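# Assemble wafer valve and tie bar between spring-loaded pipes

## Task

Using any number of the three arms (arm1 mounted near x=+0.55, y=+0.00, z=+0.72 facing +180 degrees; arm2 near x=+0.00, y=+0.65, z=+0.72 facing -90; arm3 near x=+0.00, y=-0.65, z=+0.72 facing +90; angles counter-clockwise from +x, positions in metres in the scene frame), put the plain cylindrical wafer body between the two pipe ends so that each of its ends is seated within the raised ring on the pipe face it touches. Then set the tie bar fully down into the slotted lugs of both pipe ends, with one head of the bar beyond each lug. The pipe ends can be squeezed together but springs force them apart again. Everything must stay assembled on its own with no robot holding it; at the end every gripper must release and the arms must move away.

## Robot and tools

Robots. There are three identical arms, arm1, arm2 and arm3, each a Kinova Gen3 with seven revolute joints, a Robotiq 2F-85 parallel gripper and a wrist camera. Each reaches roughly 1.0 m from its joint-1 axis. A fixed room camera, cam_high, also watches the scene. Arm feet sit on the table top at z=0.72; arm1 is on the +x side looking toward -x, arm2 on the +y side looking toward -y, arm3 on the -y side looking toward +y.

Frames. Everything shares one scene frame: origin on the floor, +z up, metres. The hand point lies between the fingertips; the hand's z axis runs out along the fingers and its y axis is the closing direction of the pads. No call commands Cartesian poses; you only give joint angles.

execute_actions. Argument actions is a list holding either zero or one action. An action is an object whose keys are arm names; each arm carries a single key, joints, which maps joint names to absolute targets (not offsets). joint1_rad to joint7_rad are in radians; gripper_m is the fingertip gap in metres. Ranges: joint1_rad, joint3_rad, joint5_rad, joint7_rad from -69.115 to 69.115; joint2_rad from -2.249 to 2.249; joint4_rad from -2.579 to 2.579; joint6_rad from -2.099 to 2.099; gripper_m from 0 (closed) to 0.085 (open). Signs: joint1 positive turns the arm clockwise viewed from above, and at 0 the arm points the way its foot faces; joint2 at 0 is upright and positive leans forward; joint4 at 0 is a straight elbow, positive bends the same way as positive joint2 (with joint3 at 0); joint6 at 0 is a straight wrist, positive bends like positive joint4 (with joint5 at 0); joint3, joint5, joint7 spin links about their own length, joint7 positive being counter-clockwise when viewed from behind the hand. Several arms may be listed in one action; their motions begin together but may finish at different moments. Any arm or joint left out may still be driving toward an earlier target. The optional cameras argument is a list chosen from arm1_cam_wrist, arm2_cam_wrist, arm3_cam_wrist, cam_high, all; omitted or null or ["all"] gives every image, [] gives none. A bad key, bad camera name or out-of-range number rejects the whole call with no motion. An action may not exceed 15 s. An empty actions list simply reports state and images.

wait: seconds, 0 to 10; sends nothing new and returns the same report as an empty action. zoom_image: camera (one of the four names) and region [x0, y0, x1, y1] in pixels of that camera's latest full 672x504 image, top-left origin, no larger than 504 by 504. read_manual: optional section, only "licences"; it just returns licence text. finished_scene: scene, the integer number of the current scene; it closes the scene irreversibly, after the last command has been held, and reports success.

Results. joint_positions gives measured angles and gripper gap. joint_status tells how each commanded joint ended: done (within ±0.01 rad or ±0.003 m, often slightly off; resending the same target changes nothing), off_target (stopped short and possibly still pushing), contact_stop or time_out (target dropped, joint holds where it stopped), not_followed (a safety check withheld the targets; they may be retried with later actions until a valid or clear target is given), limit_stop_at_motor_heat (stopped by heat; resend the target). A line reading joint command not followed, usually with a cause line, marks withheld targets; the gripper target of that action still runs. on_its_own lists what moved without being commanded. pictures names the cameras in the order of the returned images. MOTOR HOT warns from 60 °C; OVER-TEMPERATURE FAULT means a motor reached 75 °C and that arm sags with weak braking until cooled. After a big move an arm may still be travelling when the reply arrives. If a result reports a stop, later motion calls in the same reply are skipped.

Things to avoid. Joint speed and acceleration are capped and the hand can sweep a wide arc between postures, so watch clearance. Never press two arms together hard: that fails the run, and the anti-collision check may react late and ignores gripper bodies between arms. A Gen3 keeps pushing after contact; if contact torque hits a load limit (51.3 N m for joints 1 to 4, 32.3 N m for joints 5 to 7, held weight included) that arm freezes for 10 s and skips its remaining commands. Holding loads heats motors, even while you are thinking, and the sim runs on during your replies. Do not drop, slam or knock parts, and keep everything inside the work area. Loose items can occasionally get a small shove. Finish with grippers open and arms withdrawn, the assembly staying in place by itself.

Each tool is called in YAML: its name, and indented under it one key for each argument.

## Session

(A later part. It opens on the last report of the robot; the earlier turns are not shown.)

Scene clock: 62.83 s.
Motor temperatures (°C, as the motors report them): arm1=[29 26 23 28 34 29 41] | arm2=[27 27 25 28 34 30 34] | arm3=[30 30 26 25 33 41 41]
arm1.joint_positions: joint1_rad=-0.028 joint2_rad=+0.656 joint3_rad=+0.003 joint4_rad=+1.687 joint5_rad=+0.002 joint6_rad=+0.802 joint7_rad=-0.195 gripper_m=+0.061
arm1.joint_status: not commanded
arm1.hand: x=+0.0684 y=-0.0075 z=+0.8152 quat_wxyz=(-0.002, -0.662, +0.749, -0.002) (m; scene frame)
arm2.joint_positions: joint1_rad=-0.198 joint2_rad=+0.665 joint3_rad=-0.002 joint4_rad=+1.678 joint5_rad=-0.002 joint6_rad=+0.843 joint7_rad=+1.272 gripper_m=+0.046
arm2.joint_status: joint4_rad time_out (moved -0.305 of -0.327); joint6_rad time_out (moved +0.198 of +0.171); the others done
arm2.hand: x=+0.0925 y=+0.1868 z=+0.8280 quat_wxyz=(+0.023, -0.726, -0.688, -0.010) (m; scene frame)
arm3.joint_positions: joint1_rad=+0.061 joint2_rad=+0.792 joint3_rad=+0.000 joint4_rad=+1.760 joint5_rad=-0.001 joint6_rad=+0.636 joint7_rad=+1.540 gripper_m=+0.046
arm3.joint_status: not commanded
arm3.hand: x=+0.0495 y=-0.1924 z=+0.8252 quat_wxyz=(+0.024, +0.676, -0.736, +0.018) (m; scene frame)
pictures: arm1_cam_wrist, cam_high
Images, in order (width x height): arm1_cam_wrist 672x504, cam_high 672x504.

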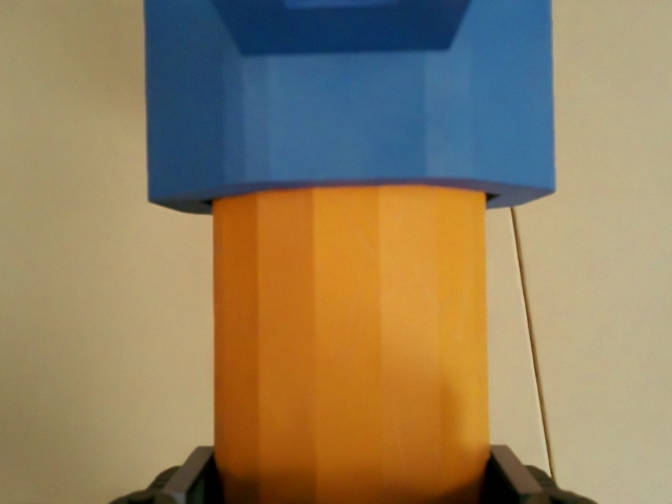

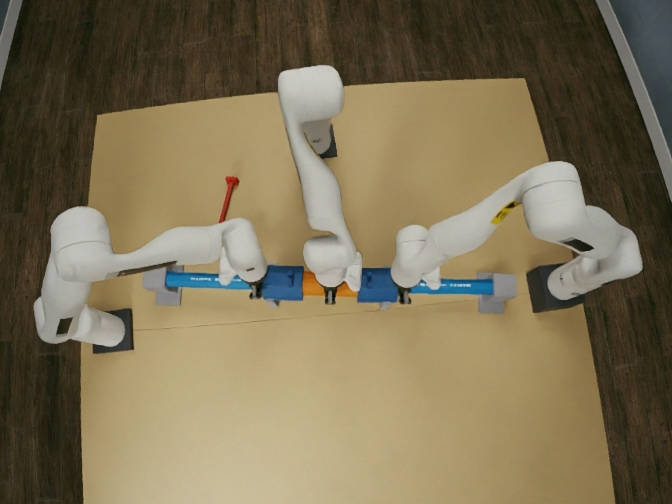

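execute_actions:
  actions:
    - {"arm1":{"joints":{"joint1_rad":-0.014,"joint7_rad":-0.179}},"arm3":{"joints":{"joint1_rad":0.062,"joint2_rad":0.790,"joint4_rad":1.738,"joint6_rad":0.614,"joint7_rad":1.542}}}
  cameras: ["arm1_cam_wrist"]

Scene clock: 64.67 s.
Motor temperatures (°C, as the motors report them): arm1=[29 26 23 28 34 29 41] | arm2=[27 27 25 28 34 30 34] | arm3=[30 30 26 25 33 41 41]
arm1.joint_positions: joint1_rad=-0.014 joint2_rad=+0.656 joint3_rad=+0.000 joint4_rad=+1.687 joint5_rad=+0.000 joint6_rad=+0.801 joint7_rad=-0.179 gripper_m=+0.061
arm1.joint_status: all done
arm1.hand: x=+0.0683 y=-0.0025 z=+0.8148 quat_wxyz=(-0.002, -0.663, +0.749, -0.003) (m; scene frame)
arm2.joint_positions: joint1_rad=-0.198 joint2_rad=+0.665 joint3_rad=-0.002 joint4_rad=+1.678 joint5_rad=-0.002 joint6_rad=+0.843 joint7_rad=+1.272 gripper_m=+0.046
arm2.joint_status: not commanded
arm2.hand: x=+0.0925 y=+0.1873 z=+0.8278 quat_wxyz=(+0.024, -0.726, -0.688, -0.010) (m; scene frame)
arm3.joint_positions: joint1_rad=+0.062 joint2_rad=+0.797 joint3_rad=+0.000 joint4_rad=+1.758 joint5_rad=-0.001 joint6_rad=+0.632 joint7_rad=+1.540 gripper_m=+0.046
arm3.joint_status: joint4_rad time_out (moved -0.002 of -0.022); joint6_rad time_out (moved -0.004 of -0.022); the others done
arm3.hand: x=+0.0501 y=-0.1911 z=+0.8232 quat_wxyz=(+0.023, +0.676, -0.737, +0.017) (m; scene frame)
pictures: arm1_cam_wrist
Images, in order (width x height): arm1_cam_wrist 672x504.

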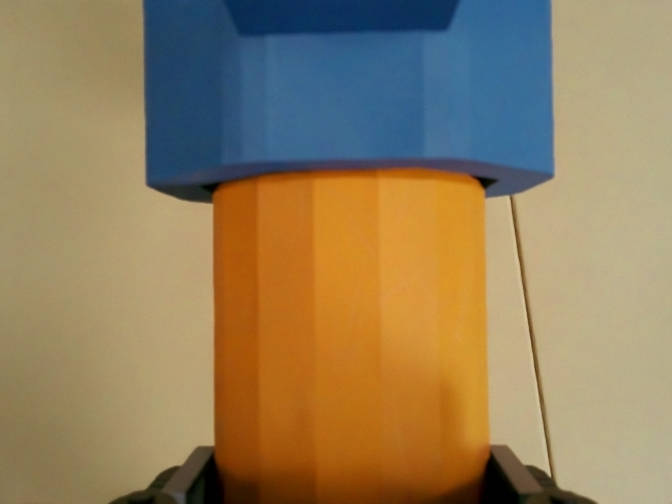

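execute_actions:
  actions:
    - {"arm1":{"joints":{"joint1_rad":-0.019,"joint7_rad":-0.184}},"arm2":{"joints":{"joint1_rad":-0.19,"joint2_rad":0.722,"joint4_rad":1.5415,"joint6_rad":0.878}},"arm3":{"joints":{"joint1_rad":0.064,"joint2_rad":0.834,"joint4_rad":1.625,"joint6_rad":0.683}}}
  cameras: ["arm1_cam_wrist","cam_high"]

Scene clock: 67.43 s.
Motor temperatures (°C, as the motors report them): arm1=[29 26 23 28 34 29 41] | arm2=[27 27 25 28 34 31 34] | arm3=[30 30 26 26 33 41 41]
arm1.joint_positions: joint1_rad=-0.019 joint2_rad=+0.656 joint3_rad=+0.000 joint4_rad=+1.687 joint5_rad=+0.000 joint6_rad=+0.801 joint7_rad=-0.184 gripper_m=+0.061
arm1.joint_status: all done
arm1.hand: x=+0.0683 y=-0.0049 z=+0.8149 quat_wxyz=(-0.002, -0.663, +0.748, -0.003) (m; scene frame)
arm2.joint_positions: joint1_rad=-0.195 joint2_rad=+0.710 joint3_rad=-0.003 joint4_rad=+1.597 joint5_rad=-0.003 joint6_rad=+0.951 joint7_rad=+1.272 gripper_m=+0.046
arm2.joint_status: joint2_rad time_out (moved +0.045 of +0.057); joint4_rad time_out (moved -0.082 of -0.137); joint6_rad time_out (moved +0.107 of +0.035); the others done
arm2.hand: x=+0.0917 y=+0.1866 z=+0.8261 quat_wxyz=(+0.054, -0.725, -0.686, -0.028) (m; scene frame)
arm3.joint_positions: joint1_rad=+0.065 joint2_rad=+0.830 joint3_rad=+0.000 joint4_rad=+1.683 joint5_rad=-0.001 joint6_rad=+0.748 joint7_rad=+1.541 gripper_m=+0.046
arm3.joint_status: joint4_rad time_out (moved -0.075 of -0.133); joint6_rad time_out (moved +0.116 of +0.051); the others done
arm3.hand: x=+0.0510 y=-0.1937 z=+0.8224 quat_wxyz=(+0.049, +0.674, -0.736, +0.043) (m; scene frame)
pictures: arm1_cam_wrist, cam_high
Images, in order (width x height): arm1_cam_wrist 672x504, cam_high 672x504.

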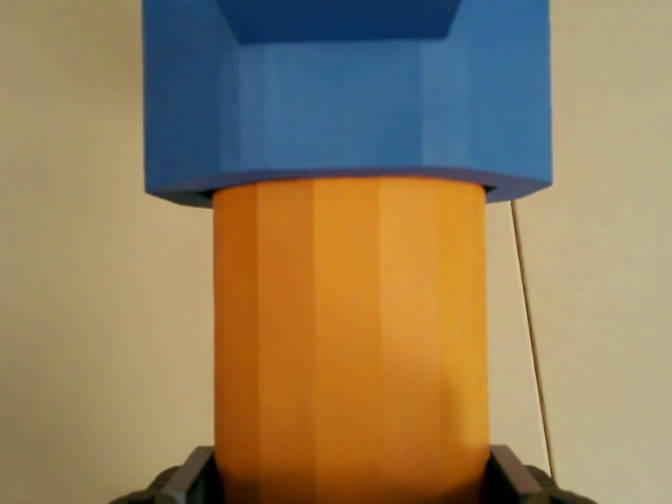

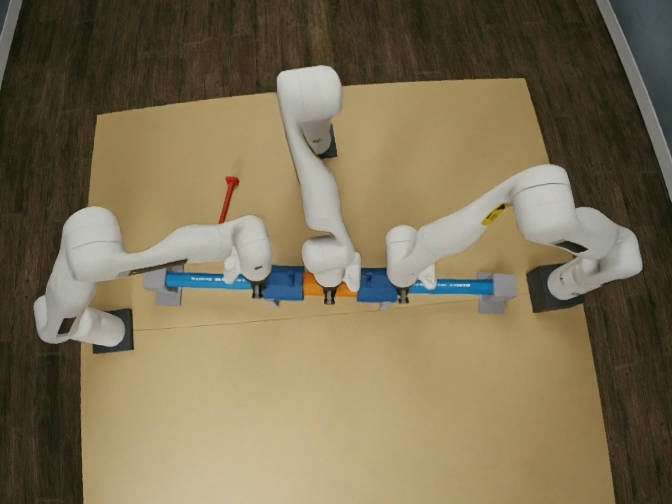

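execute_actions:
  actions:
    - {"arm1":{"joints":{"gripper_m":0.085}}}
  cameras: ["arm1_cam_wrist","cam_high"]

Scene clock: 70.57 s.
Motor temperatures (°C, as the motors report them): arm1=[29 26 23 28 34 29 41] | arm2=[27 27 25 28 34 31 34] | arm3=[30 30 26 26 33 41 41]
arm1.joint_positions: joint1_rad=-0.019 joint2_rad=+0.655 joint3_rad=+0.000 joint4_rad=+1.686 joint5_rad=+0.000 joint6_rad=+0.801 joint7_rad=-0.184 gripper_m=+0.085
arm1.joint_status: all done
arm1.hand: x=+0.0678 y=-0.0050 z=+0.8157 quat_wxyz=(-0.003, -0.663, +0.748, -0.002) (m; scene frame)
arm2.joint_positions: joint1_rad=-0.195 joint2_rad=+0.710 joint3_rad=-0.003 joint4_rad=+1.597 joint5_rad=-0.003 joint6_rad=+0.951 joint7_rad=+1.272 gripper_m=+0.046
arm2.joint_status: not commanded
arm2.hand: x=+0.0918 y=+0.1866 z=+0.8260 quat_wxyz=(+0.054, -0.725, -0.686, -0.028) (m; scene frame)
arm3.joint_positions: joint1_rad=+0.065 joint2_rad=+0.830 joint3_rad=+0.000 joint4_rad=+1.683 joint5_rad=-0.001 joint6_rad=+0.748 joint7_rad=+1.541 gripper_m=+0.046
arm3.joint_status: not commanded
arm3.hand: x=+0.0510 y=-0.1937 z=+0.8224 quat_wxyz=(+0.049, +0.674, -0.736, +0.043) (m; scene frame)
pictures: arm1_cam_wrist, cam_high
Images, in order (width x height): arm1_cam_wrist 672x504, cam_high 672x504.

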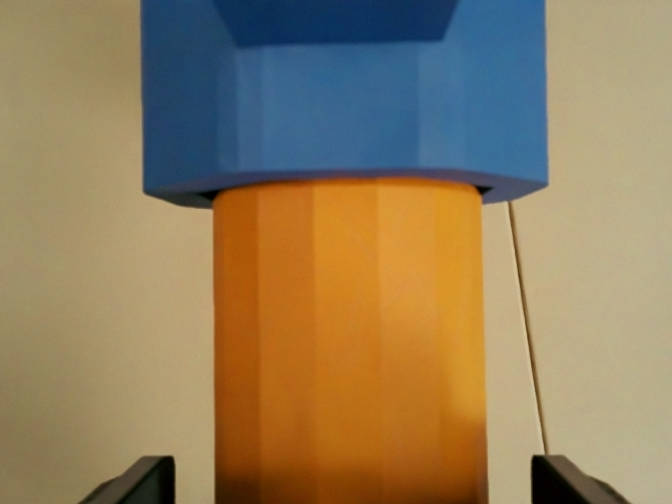

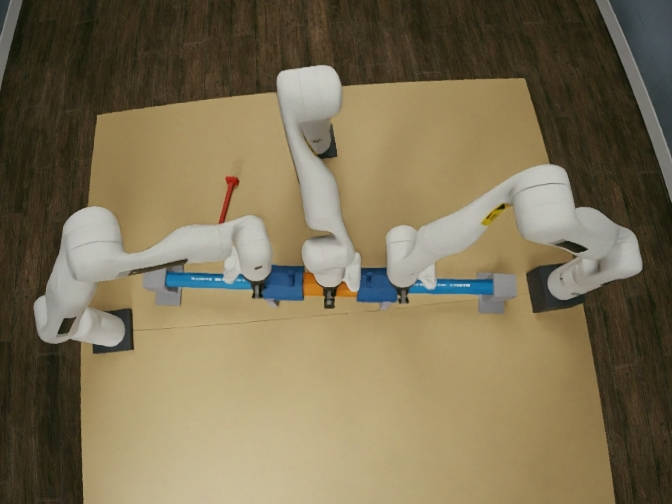

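execute_actions:
  actions:
    - {"arm1":{"joints":{"joint2_rad":0.451,"joint4_rad":1.439,"joint6_rad":1.252}}}
  cameras: ["arm1_cam_wrist"]

execute_actions:
  actions:
    - {"arm1":{"joints":{"joint1_rad":0.88,"joint2_rad":0.235,"joint4_rad":1.867,"joint6_rad":1.04,"joint7_rad":-1.053,"gripper_m":0.05}}}
  cameras: ["arm1_cam_wrist","cam_high"]

Scene clock: 72.17 s.
Motor temperatures (°C, as the motors report them): arm1=[29 26 23 28 34 29 41] | arm2=[27 27 25 28 34 31 34] | arm3=[30 30 26 26 33 41 41]
arm1.joint_positions: joint1_rad=-0.019 joint2_rad=+0.451 joint3_rad=+0.000 joint4_rad=+1.439 joint5_rad=+0.000 joint6_rad=+1.252 joint7_rad=-0.184 gripper_m=+0.085
arm1.joint_status: all done
arm1.hand: x=+0.0682 y=-0.0037 z=+0.9809 quat_wxyz=(-0.003, -0.663, +0.748, -0.002) (m; scene frame)
arm2.joint_positions: joint1_rad=-0.195 joint2_rad=+0.710 joint3_rad=-0.003 joint4_rad=+1.597 joint5_rad=-0.003 joint6_rad=+0.951 joint7_rad=+1.272 gripper_m=+0.046
arm2.joint_status: not commanded
arm2.hand: x=+0.0918 y=+0.1866 z=+0.8260 quat_wxyz=(+0.054, -0.725, -0.686, -0.028) (m; scene frame)
arm3.joint_positions: joint1_rad=+0.065 joint2_rad=+0.830 joint3_rad=+0.000 joint4_rad=+1.683 joint5_rad=-0.001 joint6_rad=+0.748 joint7_rad=+1.541 gripper_m=+0.046
arm3.joint_status: not commanded
arm3.hand: x=+0.0510 y=-0.1937 z=+0.8224 quat_wxyz=(+0.049, +0.674, -0.736, +0.043) (m; scene frame)
pictures: arm1_cam_wrist
Images, in order (width x height): arm1_cam_wrist 672x504.

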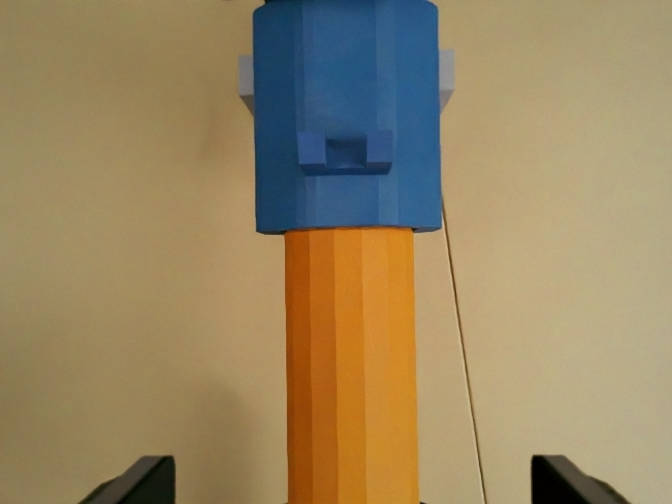

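Scene clock: 76.33 s.
Motor temperatures (°C, as the motors report them): arm1=[29 26 23 28 34 29 41] | arm2=[27 27 25 28 34 31 34] | arm3=[30 30 26 26 33 41 41]
arm1.joint_positions: joint1_rad=+0.085 joint2_rad=+0.426 joint3_rad=+0.000 joint4_rad=+1.488 joint5_rad=+0.000 joint6_rad=+1.228 joint7_rad=-0.283 gripper_m=+0.050
arm1.joint_status: joint1_rad time_out (moved +0.104 of +0.899); joint2_rad time_out (moved -0.025 of -0.216); joint4_rad time_out (moved +0.049 of +0.428); joint6_rad time_out (moved -0.024 of -0.212); joint7_rad time_out (moved -0.099 of -0.869); the others done
arm1.hand: x=+0.0820 y=+0.0461 z=+0.9779 quat_wxyz=(-0.003, -0.584, +0.812, -0.002) (m; scene frame)
arm2.joint_positions: joint1_rad=-0.195 joint2_rad=+0.710 joint3_rad=-0.003 joint4_rad=+1.597 joint5_rad=-0.003 joint6_rad=+0.951 joint7_rad=+1.272 gripper_m=+0.046
arm2.joint_status: not commanded
arm2.hand: x=+0.0918 y=+0.1866 z=+0.8260 quat_wxyz=(+0.054, -0.725, -0.686, -0.028) (m; scene frame)
arm3.joint_positions: joint1_rad=+0.065 joint2_rad=+0.830 joint3_rad=+0.000 joint4_rad=+1.683 joint5_rad=-0.001 joint6_rad=+0.748 joint7_rad=+1.541 gripper_m=+0.046
arm3.joint_status: not commanded
arm3.hand: x=+0.0510 y=-0.1937 z=+0.8224 quat_wxyz=(+0.049, +0.674, -0.736, +0.043) (m; scene frame)
pictures: arm1_cam_wrist, cam_high
joint command not followed: on one or more control steps a check withheld the commanded joint targets of the arm1 arm, and it was not sent them on those steps.
cause: the commanded joint targets would bring a part of the robot too close to another arm; next, command targets that bring no part of the robot closer to that arm.
Images, in order (width x height): arm1_cam_wrist 672x504, cam_high 672x504.

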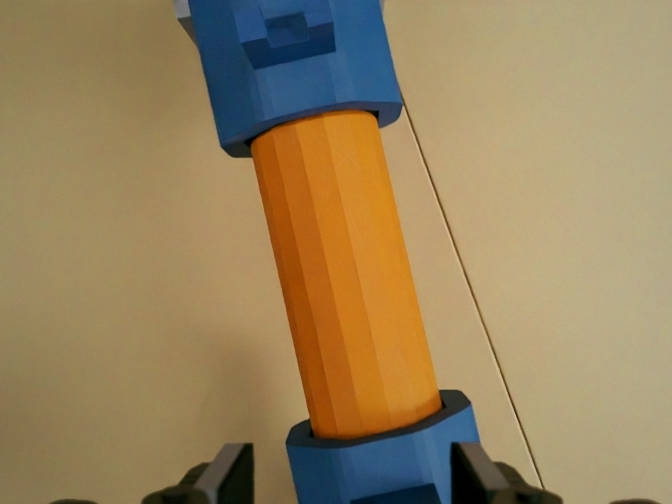

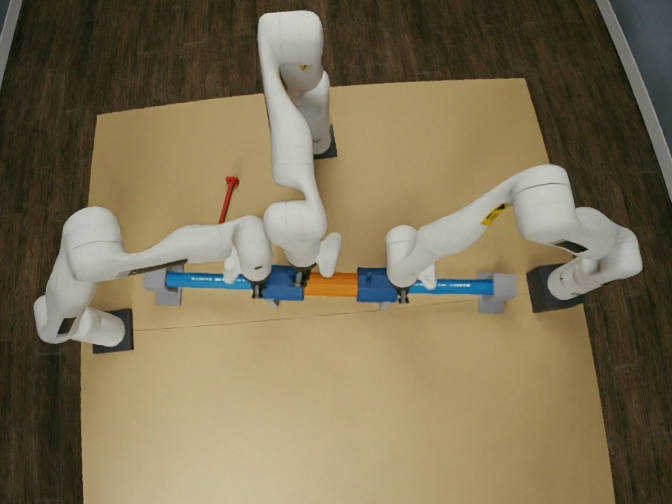

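Retract first (small r), then swing.

execute_actions:
  actions:
    - {"arm1":{"joints":{"joint1_rad":0.0,"joint2_rad":-0.1,"joint4_rad":1.95,"joint6_rad":1.29,"joint7_rad":-1.053}}}
  cameras: []

execute_actions:
  actions:
    - {"arm1":{"joints":{"joint1_rad":0.88}}}
  cameras: []

execute_actions:
  actions:
    - {"arm1":{"joints":{"joint1_rad":0.88,"joint2_rad":0.235,"joint4_rad":1.867,"joint6_rad":1.04,"joint7_rad":-1.053}}}
  cameras: ["arm1_cam_wrist","cam_high"]

Scene clock: 78.17 s.
Motor temperatures (°C, as the motors report them): arm1=[29 26 23 28 34 29 41] | arm2=[27 27 25 28 34 31 34] | arm3=[30 30 26 26 33 41 41]
arm1.joint_positions: joint1_rad=+0.000 joint2_rad=-0.100 joint3_rad=+0.000 joint4_rad=+1.950 joint5_rad=+0.000 joint6_rad=+1.290 joint7_rad=-1.053 gripper_m=+0.050
arm1.joint_status: all done
arm1.hand: x=+0.2891 y=+0.0157 z=+1.0322 quat_wxyz=(-0.003, -0.277, +0.961, -0.003) (m; scene frame)
arm2.joint_positions: joint1_rad=-0.195 joint2_rad=+0.710 joint3_rad=-0.003 joint4_rad=+1.597 joint5_rad=-0.003 joint6_rad=+0.951 joint7_rad=+1.272 gripper_m=+0.046
arm2.joint_status: not commanded
arm2.hand: x=+0.0918 y=+0.1866 z=+0.8260 quat_wxyz=(+0.054, -0.725, -0.686, -0.028) (m; scene frame)
arm3.joint_positions: joint1_rad=+0.065 joint2_rad=+0.830 joint3_rad=+0.000 joint4_rad=+1.683 joint5_rad=-0.001 joint6_rad=+0.748 joint7_rad=+1.541 gripper_m=+0.046
arm3.joint_status: not commanded
arm3.hand: x=+0.0510 y=-0.1937 z=+0.8224 quat_wxyz=(+0.049, +0.674, -0.736, +0.043) (m; scene frame)
pictures: none
No camera images: the call's "cameras" was empty. Leave "cameras" out to get every camera's image.

Scene clock: 80.40 s.
Motor temperatures (°C, as the motors report them): arm1=[29 26 23 28 34 29 41] | arm2=[27 27 25 28 34 31 34] | arm3=[30 30 26 26 33 41 41]
arm1.joint_positions: joint1_rad=+0.880 joint2_rad=-0.100 joint3_rad=+0.000 joint4_rad=+1.950 joint5_rad=+0.000 joint6_rad=+1.290 joint7_rad=-1.053 gripper_m=+0.050
arm1.joint_status: all done
arm1.hand: x=+0.3943 y=+0.2124 z=+1.0305 quat_wxyz=(-0.001, +0.158, +0.987, -0.003) (m; scene frame)
arm2.joint_positions: joint1_rad=-0.195 joint2_rad=+0.710 joint3_rad=-0.003 joint4_rad=+1.597 joint5_rad=-0.003 joint6_rad=+0.951 joint7_rad=+1.272 gripper_m=+0.046
arm2.joint_status: not commanded
arm2.hand: x=+0.0918 y=+0.1866 z=+0.8260 quat_wxyz=(+0.054, -0.725, -0.686, -0.028) (m; scene frame)
arm3.joint_positions: joint1_rad=+0.065 joint2_rad=+0.830 joint3_rad=+0.000 joint4_rad=+1.683 joint5_rad=-0.001 joint6_rad=+0.748 joint7_rad=+1.541 gripper_m=+0.046
arm3.joint_status: not commanded
arm3.hand: x=+0.0510 y=-0.1937 z=+0.8224 quat_wxyz=(+0.049, +0.674, -0.736, +0.043) (m; scene frame)
pictures: none
No camera images: the call's "cameras" was empty. Leave "cameras" out to get every camera's image.

Scene clock: 81.83 s.
Motor temperatures (°C, as the motors report them): arm1=[29 26 23 28 34 29 41] | arm2=[27 27 25 28 34 31 34] | arm3=[30 30 26 26 33 41 41]
arm1.joint_positions: joint1_rad=+0.880 joint2_rad=+0.235 joint3_rad=+0.000 joint4_rad=+1.867 joint5_rad=+0.000 joint6_rad=+1.040 joint7_rad=-1.053 gripper_m=+0.050
arm1.joint_status: all done
arm1.hand: x=+0.3215 y=+0.2920 z=+0.9481 quat_wxyz=(+0.000, +0.158, +0.987, -0.004) (m; scene frame)
arm2.joint_positions: joint1_rad=-0.195 joint2_rad=+0.710 joint3_rad=-0.003 joint4_rad=+1.597 joint5_rad=-0.003 joint6_rad=+0.951 joint7_rad=+1.272 gripper_m=+0.046
arm2.joint_status: not commanded
arm2.hand: x=+0.0918 y=+0.1866 z=+0.8260 quat_wxyz=(+0.054, -0.725, -0.686, -0.028) (m; scene frame)
arm3.joint_positions: joint1_rad=+0.065 joint2_rad=+0.830 joint3_rad=+0.000 joint4_rad=+1.683 joint5_rad=-0.001 joint6_rad=+0.748 joint7_rad=+1.541 gripper_m=+0.046
arm3.joint_status: not commanded
arm3.hand: x=+0.0510 y=-0.1937 z=+0.8224 quat_wxyz=(+0.049, +0.674, -0.736, +0.043) (m; scene frame)
pictures: arm1_cam_wrist, cam_high
Images, in order (width x height): arm1_cam_wrist 672x504, cam_high 672x504.

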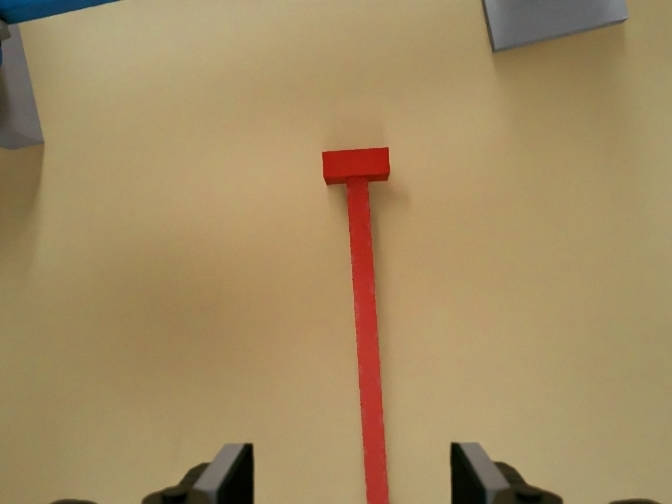

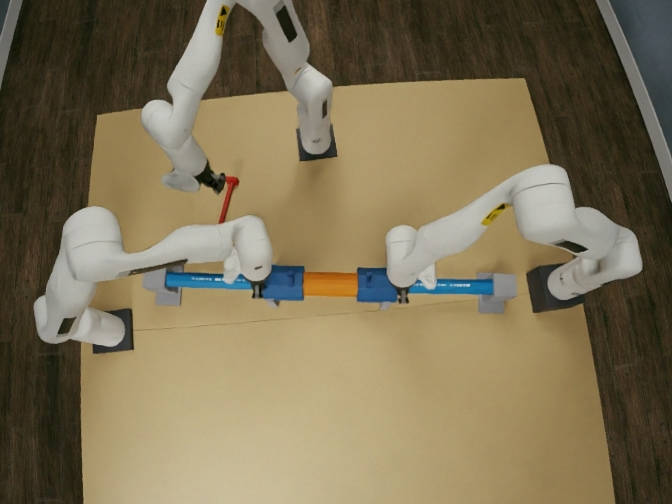

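execute_actions:
  actions:
    - {"arm1":{"joints":{"joint1_rad":0.914,"joint2_rad":0.629,"joint4_rad":2.119,"joint6_rad":0.393,"joint7_rad":-0.956}}}
  cameras: ["arm1_cam_wrist"]

Scene clock: 83.57 s.
Motor temperatures (°C, as the motors report them): arm1=[29 26 23 28 34 29 41] | arm2=[27 27 25 28 34 31 34] | arm3=[30 30 26 26 33 41 41]
arm1.joint_positions: joint1_rad=+0.914 joint2_rad=+0.629 joint3_rad=+0.000 joint4_rad=+2.119 joint5_rad=+0.000 joint6_rad=+0.393 joint7_rad=-0.956 gripper_m=+0.050
arm1.joint_status: all done
arm1.hand: x=+0.3315 y=+0.2977 z=+0.7479 quat_wxyz=(-0.001, +0.127, +0.992, -0.004) (m; scene frame)
arm2.joint_positions: joint1_rad=-0.195 joint2_rad=+0.710 joint3_rad=-0.003 joint4_rad=+1.597 joint5_rad=-0.003 joint6_rad=+0.951 joint7_rad=+1.272 gripper_m=+0.046
arm2.joint_status: not commanded
arm2.hand: x=+0.0918 y=+0.1866 z=+0.8260 quat_wxyz=(+0.054, -0.725, -0.686, -0.028) (m; scene frame)
arm3.joint_positions: joint1_rad=+0.065 joint2_rad=+0.830 joint3_rad=+0.000 joint4_rad=+1.683 joint5_rad=-0.001 joint6_rad=+0.748 joint7_rad=+1.541 gripper_m=+0.046
arm3.joint_status: not commanded
arm3.hand: x=+0.0510 y=-0.1937 z=+0.8224 quat_wxyz=(+0.049, +0.674, -0.736, +0.043) (m; scene frame)
pictures: arm1_cam_wrist
Images, in order (width x height): arm1_cam_wrist 672x504.

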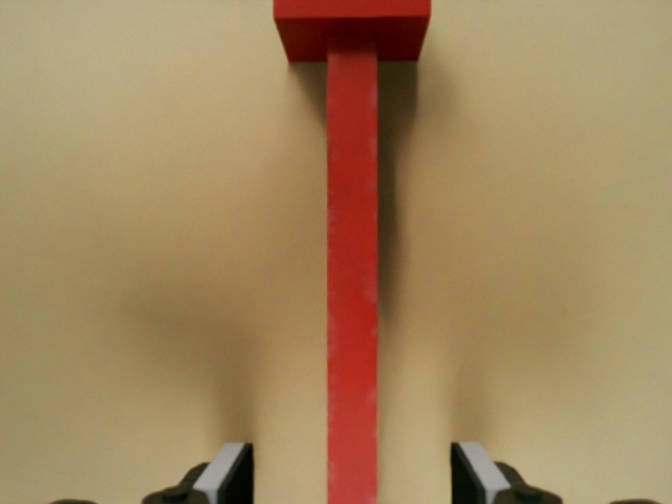

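execute_actions:
  actions:
    - {"arm1":{"joints":{"gripper_m":0.0}}}
  cameras: []

execute_actions:
  actions:
    - {"arm1":{"joints":{"joint2_rad":-0.1,"joint4_rad":1.95,"joint6_rad":1.29}}}
  cameras: []

execute_actions:
  actions:
    - {"arm1":{"joints":{"joint1_rad":-0.019,"joint7_rad":-0.184}}}
  cameras: []

execute_actions:
  actions:
    - {"arm1":{"joints":{"joint2_rad":0.451,"joint4_rad":1.439,"joint6_rad":1.252}}}
  cameras: ["arm1_cam_wrist","cam_high"]

Scene clock: 84.60 s.
Motor temperatures (°C, as the motors report them): arm1=[29 26 23 28 34 29 41] | arm2=[27 27 25 28 34 31 34] | arm3=[30 30 26 26 33 41 41]
arm1.joint_positions: joint1_rad=+0.914 joint2_rad=+0.628 joint3_rad=+0.000 joint4_rad=+2.119 joint5_rad=+0.000 joint6_rad=+0.393 joint7_rad=-0.956 gripper_m=+0.009
arm1.joint_status: gripper_m off_target (ended at +0.009, target +0.000)
arm1.hand: x=+0.3314 y=+0.2979 z=+0.7482 quat_wxyz=(-0.001, +0.127, +0.992, -0.003) (m; scene frame)
arm2.joint_positions: joint1_rad=-0.195 joint2_rad=+0.710 joint3_rad=-0.003 joint4_rad=+1.597 joint5_rad=-0.003 joint6_rad=+0.951 joint7_rad=+1.272 gripper_m=+0.046
arm2.joint_status: not commanded
arm2.hand: x=+0.0918 y=+0.1866 z=+0.8260 quat_wxyz=(+0.054, -0.725, -0.686, -0.028) (m; scene frame)
arm3.joint_positions: joint1_rad=+0.065 joint2_rad=+0.830 joint3_rad=+0.000 joint4_rad=+1.683 joint5_rad=-0.001 joint6_rad=+0.748 joint7_rad=+1.541 gripper_m=+0.046
arm3.joint_status: not commanded
arm3.hand: x=+0.0510 y=-0.1937 z=+0.8224 quat_wxyz=(+0.049, +0.674, -0.736, +0.043) (m; scene frame)
pictures: none
No camera images: the call's "cameras" was empty. Leave "cameras" out to get every camera's image.

Scene clock: 86.60 s.
Motor temperatures (°C, as the motors report them): arm1=[29 26 23 28 34 29 41] | arm2=[27 27 25 28 34 31 34] | arm3=[30 31 26 26 33 41 41]
arm1.joint_positions: joint1_rad=+0.914 joint2_rad=-0.099 joint3_rad=+0.000 joint4_rad=+1.951 joint5_rad=+0.000 joint6_rad=+1.290 joint7_rad=-0.956 gripper_m=+0.009
arm1.joint_status: all done
arm1.hand: x=+0.4017 y=+0.2174 z=+1.0300 quat_wxyz=(-0.001, +0.127, +0.992, -0.004) (m; scene frame)
arm2.joint_positions: joint1_rad=-0.195 joint2_rad=+0.710 joint3_rad=-0.003 joint4_rad=+1.597 joint5_rad=-0.003 joint6_rad=+0.951 joint7_rad=+1.272 gripper_m=+0.046
arm2.joint_status: not commanded
arm2.hand: x=+0.0918 y=+0.1866 z=+0.8260 quat_wxyz=(+0.054, -0.725, -0.686, -0.028) (m; scene frame)
arm3.joint_positions: joint1_rad=+0.065 joint2_rad=+0.830 joint3_rad=+0.000 joint4_rad=+1.683 joint5_rad=-0.001 joint6_rad=+0.748 joint7_rad=+1.541 gripper_m=+0.046
arm3.joint_status: not commanded
arm3.hand: x=+0.0510 y=-0.1937 z=+0.8224 quat_wxyz=(+0.049, +0.674, -0.736, +0.043) (m; scene frame)
pictures: none
No camera images: the call's "cameras" was empty. Leave "cameras" out to get every camera's image.

Scene clock: 88.90 s.
Motor temperatures (°C, as the motors report them): arm1=[29 26 23 28 34 29 41] | arm2=[27 27 25 28 34 31 34] | arm3=[30 31 26 26 33 41 41]
arm1.joint_positions: joint1_rad=-0.019 joint2_rad=-0.099 joint3_rad=+0.000 joint4_rad=+1.951 joint5_rad=+0.000 joint6_rad=+1.290 joint7_rad=-0.184 gripper_m=+0.009
arm1.joint_status: all done
arm1.hand: x=+0.2892 y=+0.0108 z=+1.0319 quat_wxyz=(-0.003, -0.663, +0.749, -0.002) (m; scene frame)
arm2.joint_positions: joint1_rad=-0.195 joint2_rad=+0.710 joint3_rad=-0.003 joint4_rad=+1.597 joint5_rad=-0.003 joint6_rad=+0.951 joint7_rad=+1.272 gripper_m=+0.046
arm2.joint_status: not commanded
arm2.hand: x=+0.0918 y=+0.1866 z=+0.8260 quat_wxyz=(+0.054, -0.725, -0.686, -0.028) (m; scene frame)
arm3.joint_positions: joint1_rad=+0.065 joint2_rad=+0.830 joint3_rad=+0.000 joint4_rad=+1.683 joint5_rad=-0.001 joint6_rad=+0.748 joint7_rad=+1.541 gripper_m=+0.046
arm3.joint_status: not commanded
arm3.hand: x=+0.0510 y=-0.1937 z=+0.8224 quat_wxyz=(+0.049, +0.674, -0.736, +0.043) (m; scene frame)
pictures: none
No camera images: the call's "cameras" was empty. Leave "cameras" out to get every camera's image.

Scene clock: 90.67 s.
Motor temperatures (°C, as the motors report them): arm1=[29 26 23 28 34 29 41] | arm2=[27 27 25 28 34 31 34] | arm3=[30 31 26 26 33 41 41]
arm1.joint_positions: joint1_rad=-0.019 joint2_rad=+0.452 joint3_rad=+0.000 joint4_rad=+1.440 joint5_rad=+0.000 joint6_rad=+1.252 joint7_rad=-0.184 gripper_m=+0.009
arm1.joint_status: all done
arm1.hand: x=+0.0685 y=-0.0037 z=+0.9803 quat_wxyz=(-0.003, -0.663, +0.748, -0.003) (m; scene frame)
arm2.joint_positions: joint1_rad=-0.195 joint2_rad=+0.710 joint3_rad=-0.003 joint4_rad=+1.597 joint5_rad=-0.003 joint6_rad=+0.951 joint7_rad=+1.272 gripper_m=+0.046
arm2.joint_status: not commanded
arm2.hand: x=+0.0918 y=+0.1866 z=+0.8260 quat_wxyz=(+0.054, -0.725, -0.686, -0.028) (m; scene frame)
arm3.joint_positions: joint1_rad=+0.065 joint2_rad=+0.830 joint3_rad=+0.000 joint4_rad=+1.683 joint5_rad=-0.001 joint6_rad=+0.748 joint7_rad=+1.541 gripper_m=+0.046
arm3.joint_status: not commanded
arm3.hand: x=+0.0510 y=-0.1937 z=+0.8224 quat_wxyz=(+0.049, +0.674, -0.736, +0.043) (m; scene frame)
pictures: arm1_cam_wrist, cam_high
Images, in order (width x height): arm1_cam_wrist 672x504, cam_high 672x504.

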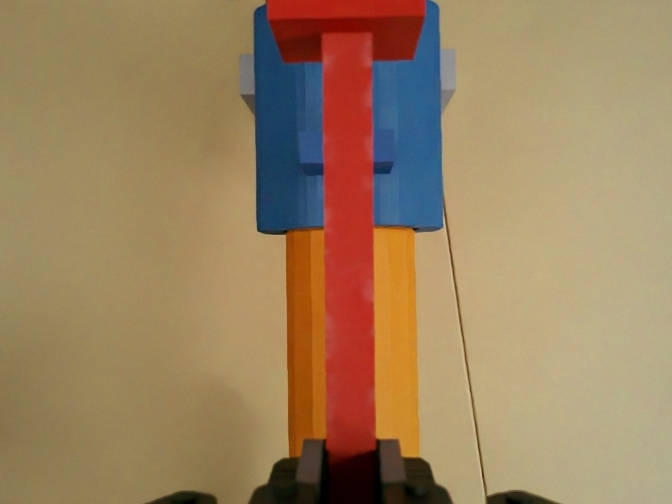

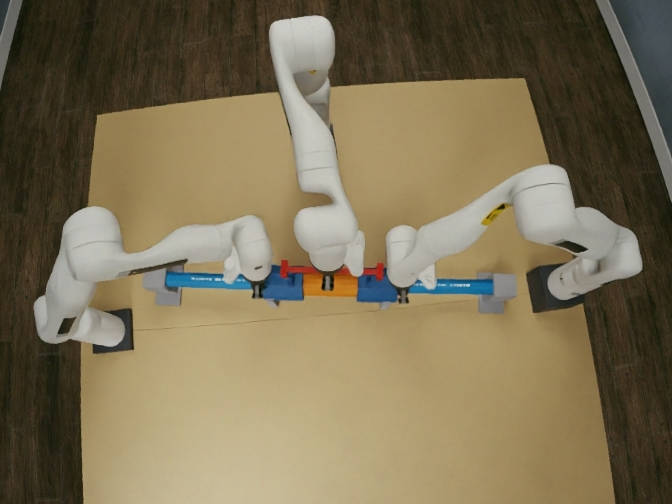

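execute_actions:
  actions:
    - {"arm1":{"joints":{"joint2_rad":0.525,"joint4_rad":1.577,"joint6_rad":1.04}}}
  cameras: ["arm1_cam_wrist","cam_high"]

zoom_image:
  camera: "cam_high"
  region: [230, 230, 430, 320]

Scene clock: 91.80 s.
Motor temperatures (°C, as the motors report them): arm1=[29 26 23 28 34 29 41] | arm2=[27 27 25 28 34 31 34] | arm3=[30 31 26 26 33 41 41]
arm1.joint_positions: joint1_rad=-0.020 joint2_rad=+0.517 joint3_rad=+0.000 joint4_rad=+1.575 joint5_rad=+0.001 joint6_rad=+1.043 joint7_rad=-0.185 gripper_m=+0.009
arm1.joint_status: all done
arm1.hand: x=+0.0670 y=-0.0045 z=+0.9101 quat_wxyz=(-0.006, -0.663, +0.748, +0.000) (m; scene frame)
arm2.joint_positions: joint1_rad=-0.195 joint2_rad=+0.710 joint3_rad=-0.003 joint4_rad=+1.597 joint5_rad=-0.003 joint6_rad=+0.951 joint7_rad=+1.272 gripper_m=+0.046
arm2.joint_status: not commanded
arm2.hand: x=+0.0917 y=+0.1865 z=+0.8260 quat_wxyz=(+0.054, -0.725, -0.686, -0.028) (m; scene frame)
arm3.joint_positions: joint1_rad=+0.065 joint2_rad=+0.830 joint3_rad=+0.000 joint4_rad=+1.683 joint5_rad=-0.001 joint6_rad=+0.748 joint7_rad=+1.541 gripper_m=+0.046
arm3.joint_status: not commanded
arm3.hand: x=+0.0510 y=-0.1937 z=+0.8224 quat_wxyz=(+0.049, +0.674, -0.736, +0.043) (m; scene frame)
pictures: arm1_cam_wrist, cam_high
Images, in order (width x height): arm1_cam_wrist 672x504, cam_high 672x504.

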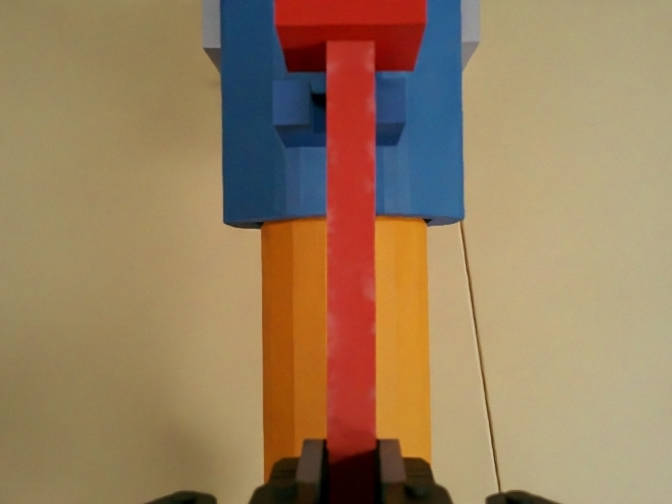

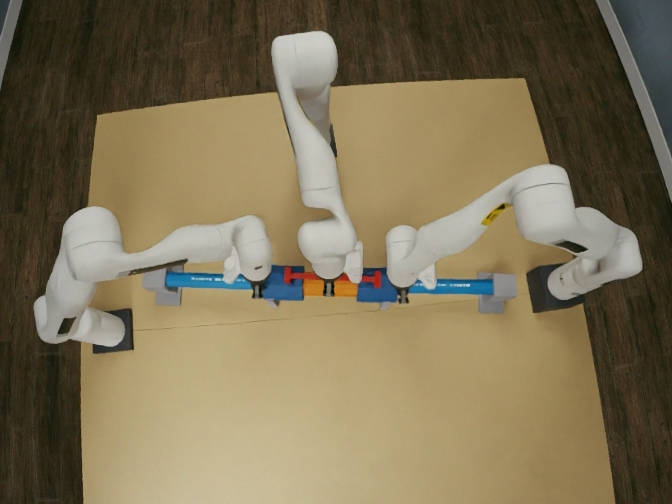

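Region (230, 230, 430, 320) of cam_high's 672x504 image, scaled by 2.520, with more detail than that image has; it fills the top 227 rows of this view, and the rest is white.

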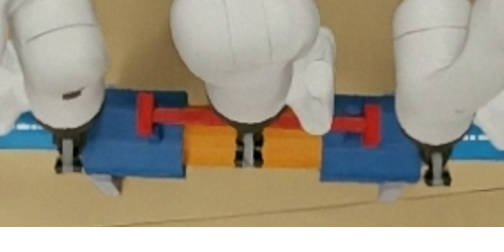

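execute_actions:
  actions:
    - {"arm1":{"joints":{"joint1_rad":-0.016,"joint2_rad":0.507,"joint4_rad":1.572,"joint6_rad":1.063,"joint7_rad":-0.181}}}
  cameras: ["arm1_cam_wrist"]

Scene clock: 92.47 s.
Motor temperatures (°C, as the motors report them): arm1=[29 26 23 28 34 29 41] | arm2=[27 27 25 28 34 31 34] | arm3=[30 31 26 26 33 41 41]
arm1.joint_positions: joint1_rad=-0.016 joint2_rad=+0.508 joint3_rad=+0.000 joint4_rad=+1.573 joint5_rad=+0.000 joint6_rad=+1.063 joint7_rad=-0.181 gripper_m=+0.009
arm1.joint_status: all done
arm1.hand: x=+0.0714 y=-0.0025 z=+0.9150 quat_wxyz=(-0.003, -0.663, +0.748, -0.003) (m; scene frame)
arm2.joint_positions: joint1_rad=-0.195 joint2_rad=+0.710 joint3_rad=-0.003 joint4_rad=+1.597 joint5_rad=-0.003 joint6_rad=+0.951 joint7_rad=+1.272 gripper_m=+0.046
arm2.joint_status: not commanded
arm2.hand: x=+0.0918 y=+0.1865 z=+0.8260 quat_wxyz=(+0.054, -0.725, -0.686, -0.028) (m; scene frame)
arm3.joint_positions: joint1_rad=+0.065 joint2_rad=+0.830 joint3_rad=+0.000 joint4_rad=+1.683 joint5_rad=-0.001 joint6_rad=+0.748 joint7_rad=+1.541 gripper_m=+0.046
arm3.joint_status: not commanded
arm3.hand: x=+0.0510 y=-0.1937 z=+0.8224 quat_wxyz=(+0.049, +0.674, -0.736, +0.043) (m; scene frame)
pictures: arm1_cam_wrist
Images, in order (width x height): arm1_cam_wrist 672x504.

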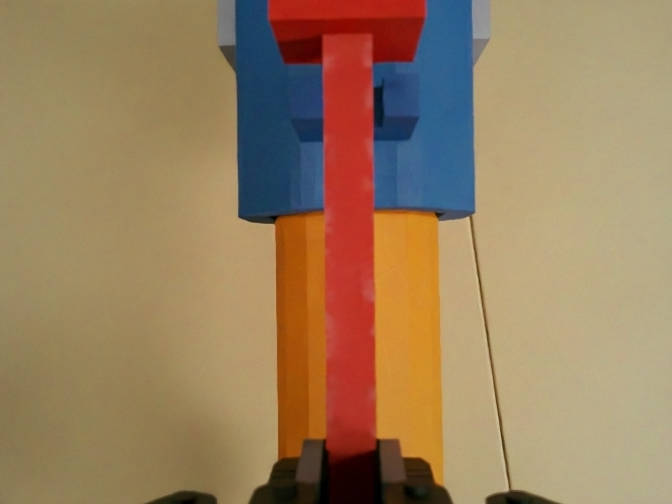

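execute_actions:
  actions:
    - {"arm1":{"joints":{"joint2_rad":0.542,"joint4_rad":1.602,"joint6_rad":0.997}}}
  cameras: ["arm1_cam_wrist","cam_high"]

Scene clock: 94.57 s.
Motor temperatures (°C, as the motors report them): arm1=[29 26 23 28 34 29 41] | arm2=[27 27 25 28 34 31 34] | arm3=[30 31 26 26 33 41 41]
arm1.joint_positions: joint1_rad=-0.017 joint2_rad=+0.513 joint3_rad=+0.000 joint4_rad=+1.598 joint5_rad=+0.001 joint6_rad=+1.012 joint7_rad=-0.181 gripper_m=+0.009
arm1.joint_status: joint2_rad time_out (moved +0.005 of +0.034); joint6_rad time_out (moved -0.051 of -0.066); the others done
arm1.hand: x=+0.0677 y=-0.0030 z=+0.9060 quat_wxyz=(-0.011, -0.663, +0.748, +0.004) (m; scene frame)
arm2.joint_positions: joint1_rad=-0.195 joint2_rad=+0.710 joint3_rad=-0.002 joint4_rad=+1.597 joint5_rad=-0.003 joint6_rad=+0.950 joint7_rad=+1.272 gripper_m=+0.046
arm2.joint_status: not commanded
arm2.hand: x=+0.0917 y=+0.1865 z=+0.8259 quat_wxyz=(+0.054, -0.725, -0.686, -0.028) (m; scene frame)
arm3.joint_positions: joint1_rad=+0.065 joint2_rad=+0.830 joint3_rad=-0.001 joint4_rad=+1.683 joint5_rad=+0.000 joint6_rad=+0.747 joint7_rad=+1.541 gripper_m=+0.046
arm3.joint_status: not commanded
arm3.hand: x=+0.0509 y=-0.1936 z=+0.8223 quat_wxyz=(+0.049, +0.674, -0.736, +0.043) (m; scene frame)
pictures: arm1_cam_wrist, cam_high
Images, in order (width x height): arm1_cam_wrist 672x504, cam_high 672x504.

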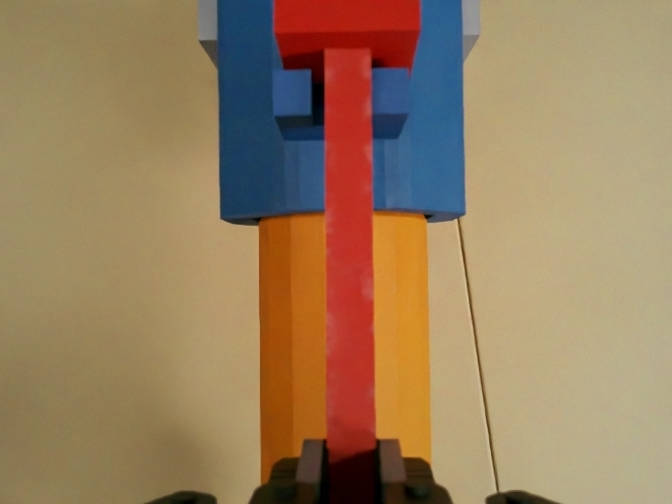

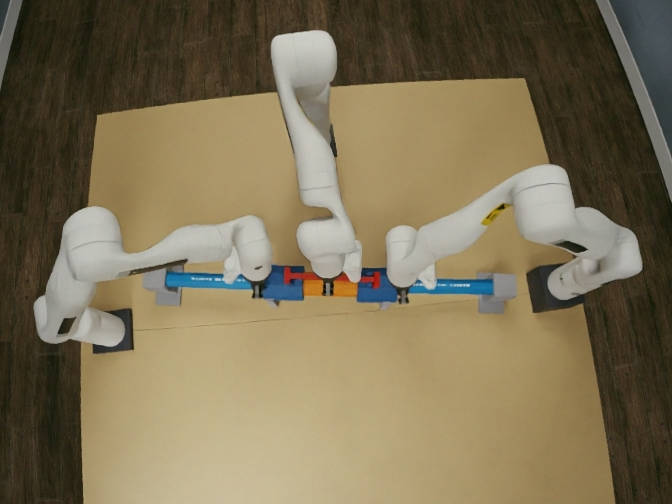

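execute_actions:
  actions:
    - {"arm1":{"joints":{"joint1_rad":-0.004,"joint2_rad":0.542,"joint4_rad":1.602,"joint6_rad":0.997,"joint7_rad":-0.169}},"arm2":{"joints":{"joint2_rad":0.74,"joint4_rad":1.50,"joint6_rad":0.80}},"arm3":{"joints":{"joint2_rad":0.85,"joint4_rad":1.58,"joint6_rad":0.60}}}
  cameras: ["arm1_cam_wrist","cam_high"]

Scene clock: 105.13 s.
Motor temperatures (°C, as the motors report them): arm1=[29 27 23 28 34 29 41] | arm2=[27 28 25 28 34 31 34] | arm3=[30 31 26 26 33 41 41]
TORQUE FAULT: arm2's joint6_rad reached its load limit. arm2 stopped for 10 seconds, dropped its targets and accepts commands again.
TORQUE FAULT: arm3's joint6_rad reached its load limit. arm3 stopped for 10 seconds, dropped its targets and accepts commands again. The stops added 8.4 s to the call and to motion_time.
arm1.joint_positions: joint1_rad=-0.006 joint2_rad=+0.514 joint3_rad=-0.001 joint4_rad=+1.597 joint5_rad=+0.000 joint6_rad=+1.010 joint7_rad=-0.168 gripper_m=+0.009
arm1.joint_status: joint2_rad time_out (moved +0.001 of +0.029); joint6_rad time_out (moved -0.001 of -0.015); the others done
arm1.hand: x=+0.0670 y=+0.0015 z=+0.9056 quat_wxyz=(-0.011, -0.665, +0.747, +0.004) (m; scene frame)
arm2.joint_positions: joint1_rad=-0.195 joint2_rad=+0.710 joint3_rad=-0.003 joint4_rad=+1.599 joint5_rad=-0.009 joint6_rad=+0.958 joint7_rad=+1.266 gripper_m=+0.046
arm2.joint_status: joint2_rad torque_fault (moved +0.000 of +0.030); joint4_rad torque_fault (moved +0.003 of -0.097); joint6_rad torque_fault (moved +0.008 of -0.150)
arm2.hand: x=+0.0925 y=+0.1907 z=+0.8256 quat_wxyz=(+0.058, -0.729, -0.682, -0.032) (m; scene frame)
arm3.joint_positions: joint1_rad=+0.066 joint2_rad=+0.833 joint3_rad=+0.000 joint4_rad=+1.675 joint5_rad=-0.001 joint6_rad=+0.732 joint7_rad=+1.541 gripper_m=+0.046
arm3.joint_status: joint2_rad torque_fault (moved +0.003 of +0.020); joint4_rad torque_fault (moved -0.008 of -0.103); joint6_rad torque_fault (moved -0.015 of -0.147)
arm3.hand: x=+0.0520 y=-0.1852 z=+0.8216 quat_wxyz=(+0.042, +0.674, -0.737, +0.035) (m; scene frame)
pictures: arm1_cam_wrist, cam_high
Images, in order (width x height): arm1_cam_wrist 672x504, cam_high 672x504.

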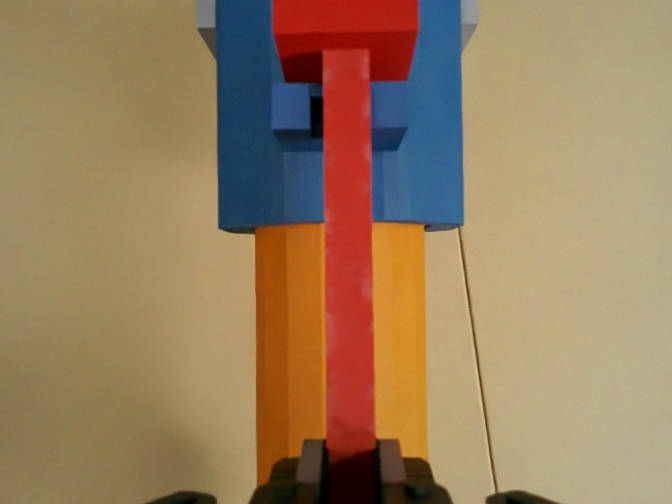

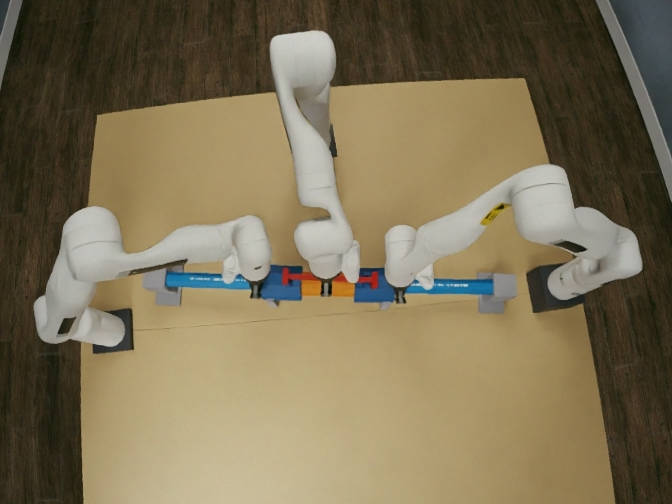

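execute_actions:
  actions:
    - {"arm1":{"joints":{"joint1_rad":0.002,"joint2_rad":0.542,"joint4_rad":1.602,"joint6_rad":0.997,"joint7_rad":-0.163}}}
  cameras: ["arm1_cam_wrist","cam_high"]

Scene clock: 107.13 s.
Motor temperatures (°C, as the motors report them): arm1=[29 27 23 28 34 29 41] | arm2=[27 28 25 28 34 31 34] | arm3=[30 31 26 26 33 41 41]
arm1.joint_positions: joint1_rad=-0.004 joint2_rad=+0.514 joint3_rad=-0.001 joint4_rad=+1.597 joint5_rad=+0.000 joint6_rad=+1.010 joint7_rad=-0.162 gripper_m=+0.009
arm1.joint_status: joint2_rad time_out (moved +0.000 of +0.028); joint6_rad time_out (moved -0.001 of -0.013); the others done
arm1.hand: x=+0.0667 y=+0.0022 z=+0.9058 quat_wxyz=(-0.012, -0.666, +0.746, +0.004) (m; scene frame)
arm2.joint_positions: joint1_rad=-0.195 joint2_rad=+0.710 joint3_rad=-0.003 joint4_rad=+1.599 joint5_rad=-0.009 joint6_rad=+0.958 joint7_rad=+1.266 gripper_m=+0.046
arm2.joint_status: not commanded
arm2.hand: x=+0.0925 y=+0.1906 z=+0.8256 quat_wxyz=(+0.057, -0.729, -0.682, -0.032) (m; scene frame)
arm3.joint_positions: joint1_rad=+0.066 joint2_rad=+0.833 joint3_rad=+0.000 joint4_rad=+1.675 joint5_rad=-0.001 joint6_rad=+0.732 joint7_rad=+1.541 gripper_m=+0.046
arm3.joint_status: not commanded
arm3.hand: x=+0.0520 y=-0.1853 z=+0.8216 quat_wxyz=(+0.042, +0.674, -0.737, +0.035) (m; scene frame)
pictures: arm1_cam_wrist, cam_high
Images, in order (width x height): arm1_cam_wrist 672x504, cam_high 672x504.

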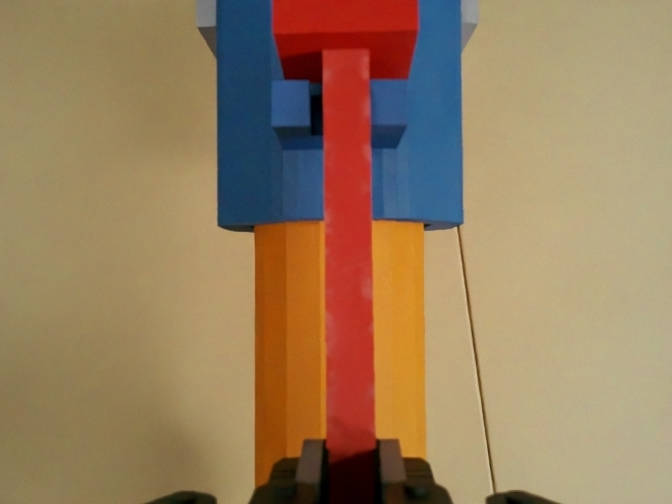

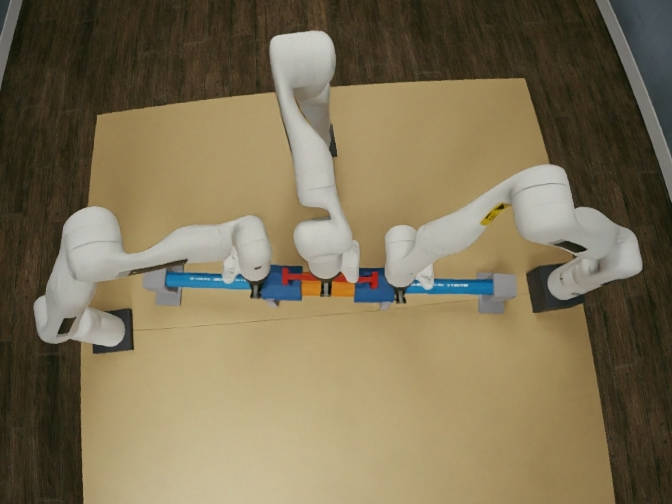

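execute_actions:
  actions:
    - {"arm1":{"joints":{"joint1_rad":0.0,"joint2_rad":0.505,"joint4_rad":1.565,"joint6_rad":1.072,"joint7_rad":-0.165}}}
  cameras: ["arm1_cam_wrist","cam_high"]

zoom_image:
  camera: "cam_high"
  region: [230, 230, 430, 320]

Scene clock: 107.90 s.
Motor temperatures (°C, as the motors report them): arm1=[29 27 23 28 34 29 41] | arm2=[27 28 25 28 34 31 34] | arm3=[30 31 26 26 33 41 41]
arm1.joint_positions: joint1_rad=+0.000 joint2_rad=+0.506 joint3_rad=+0.000 joint4_rad=+1.566 joint5_rad=+0.000 joint6_rad=+1.072 joint7_rad=-0.165 gripper_m=+0.009
arm1.joint_status: all done
arm1.hand: x=+0.0707 y=+0.0051 z=+0.9178 quat_wxyz=(-0.003, -0.663, +0.748, -0.003) (m; scene frame)
arm2.joint_positions: joint1_rad=-0.195 joint2_rad=+0.710 joint3_rad=-0.003 joint4_rad=+1.599 joint5_rad=-0.009 joint6_rad=+0.957 joint7_rad=+1.266 gripper_m=+0.046
arm2.joint_status: not commanded
arm2.hand: x=+0.0926 y=+0.1902 z=+0.8256 quat_wxyz=(+0.057, -0.729, -0.682, -0.032) (m; scene frame)
arm3.joint_positions: joint1_rad=+0.066 joint2_rad=+0.833 joint3_rad=+0.000 joint4_rad=+1.675 joint5_rad=-0.001 joint6_rad=+0.732 joint7_rad=+1.541 gripper_m=+0.046
arm3.joint_status: not commanded
arm3.hand: x=+0.0522 y=-0.1856 z=+0.8216 quat_wxyz=(+0.042, +0.674, -0.737, +0.036) (m; scene frame)
pictures: arm1_cam_wrist, cam_high
Images, in order (width x height): arm1_cam_wrist 672x504, cam_high 672x504.

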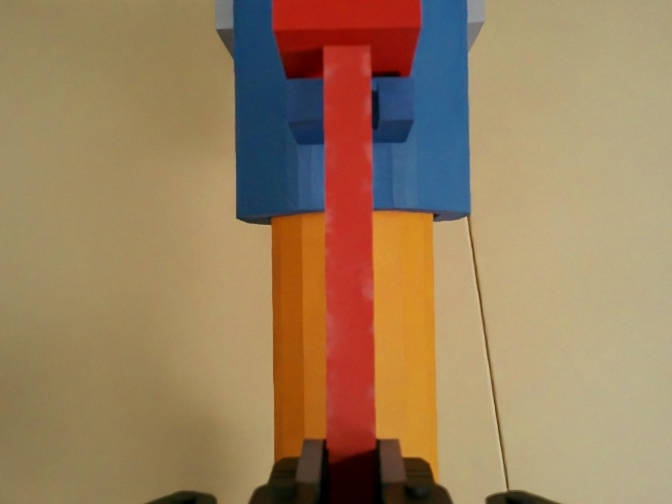

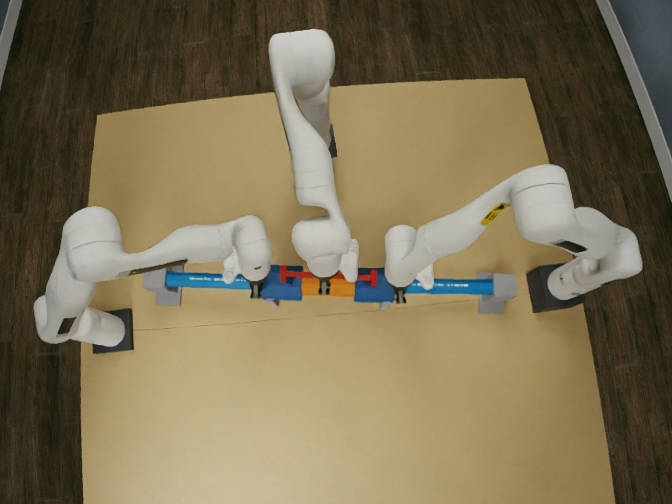

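Region (230, 230, 430, 320) of cam_high's 672x504 image, scaled by 2.520, with more detail than that image has; it fills the top 227 rows of this view, and the rest is white.

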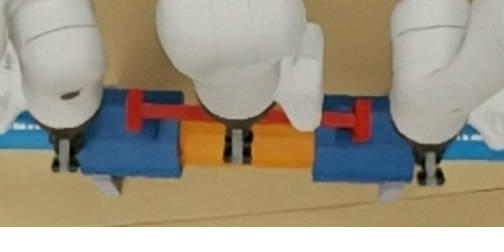

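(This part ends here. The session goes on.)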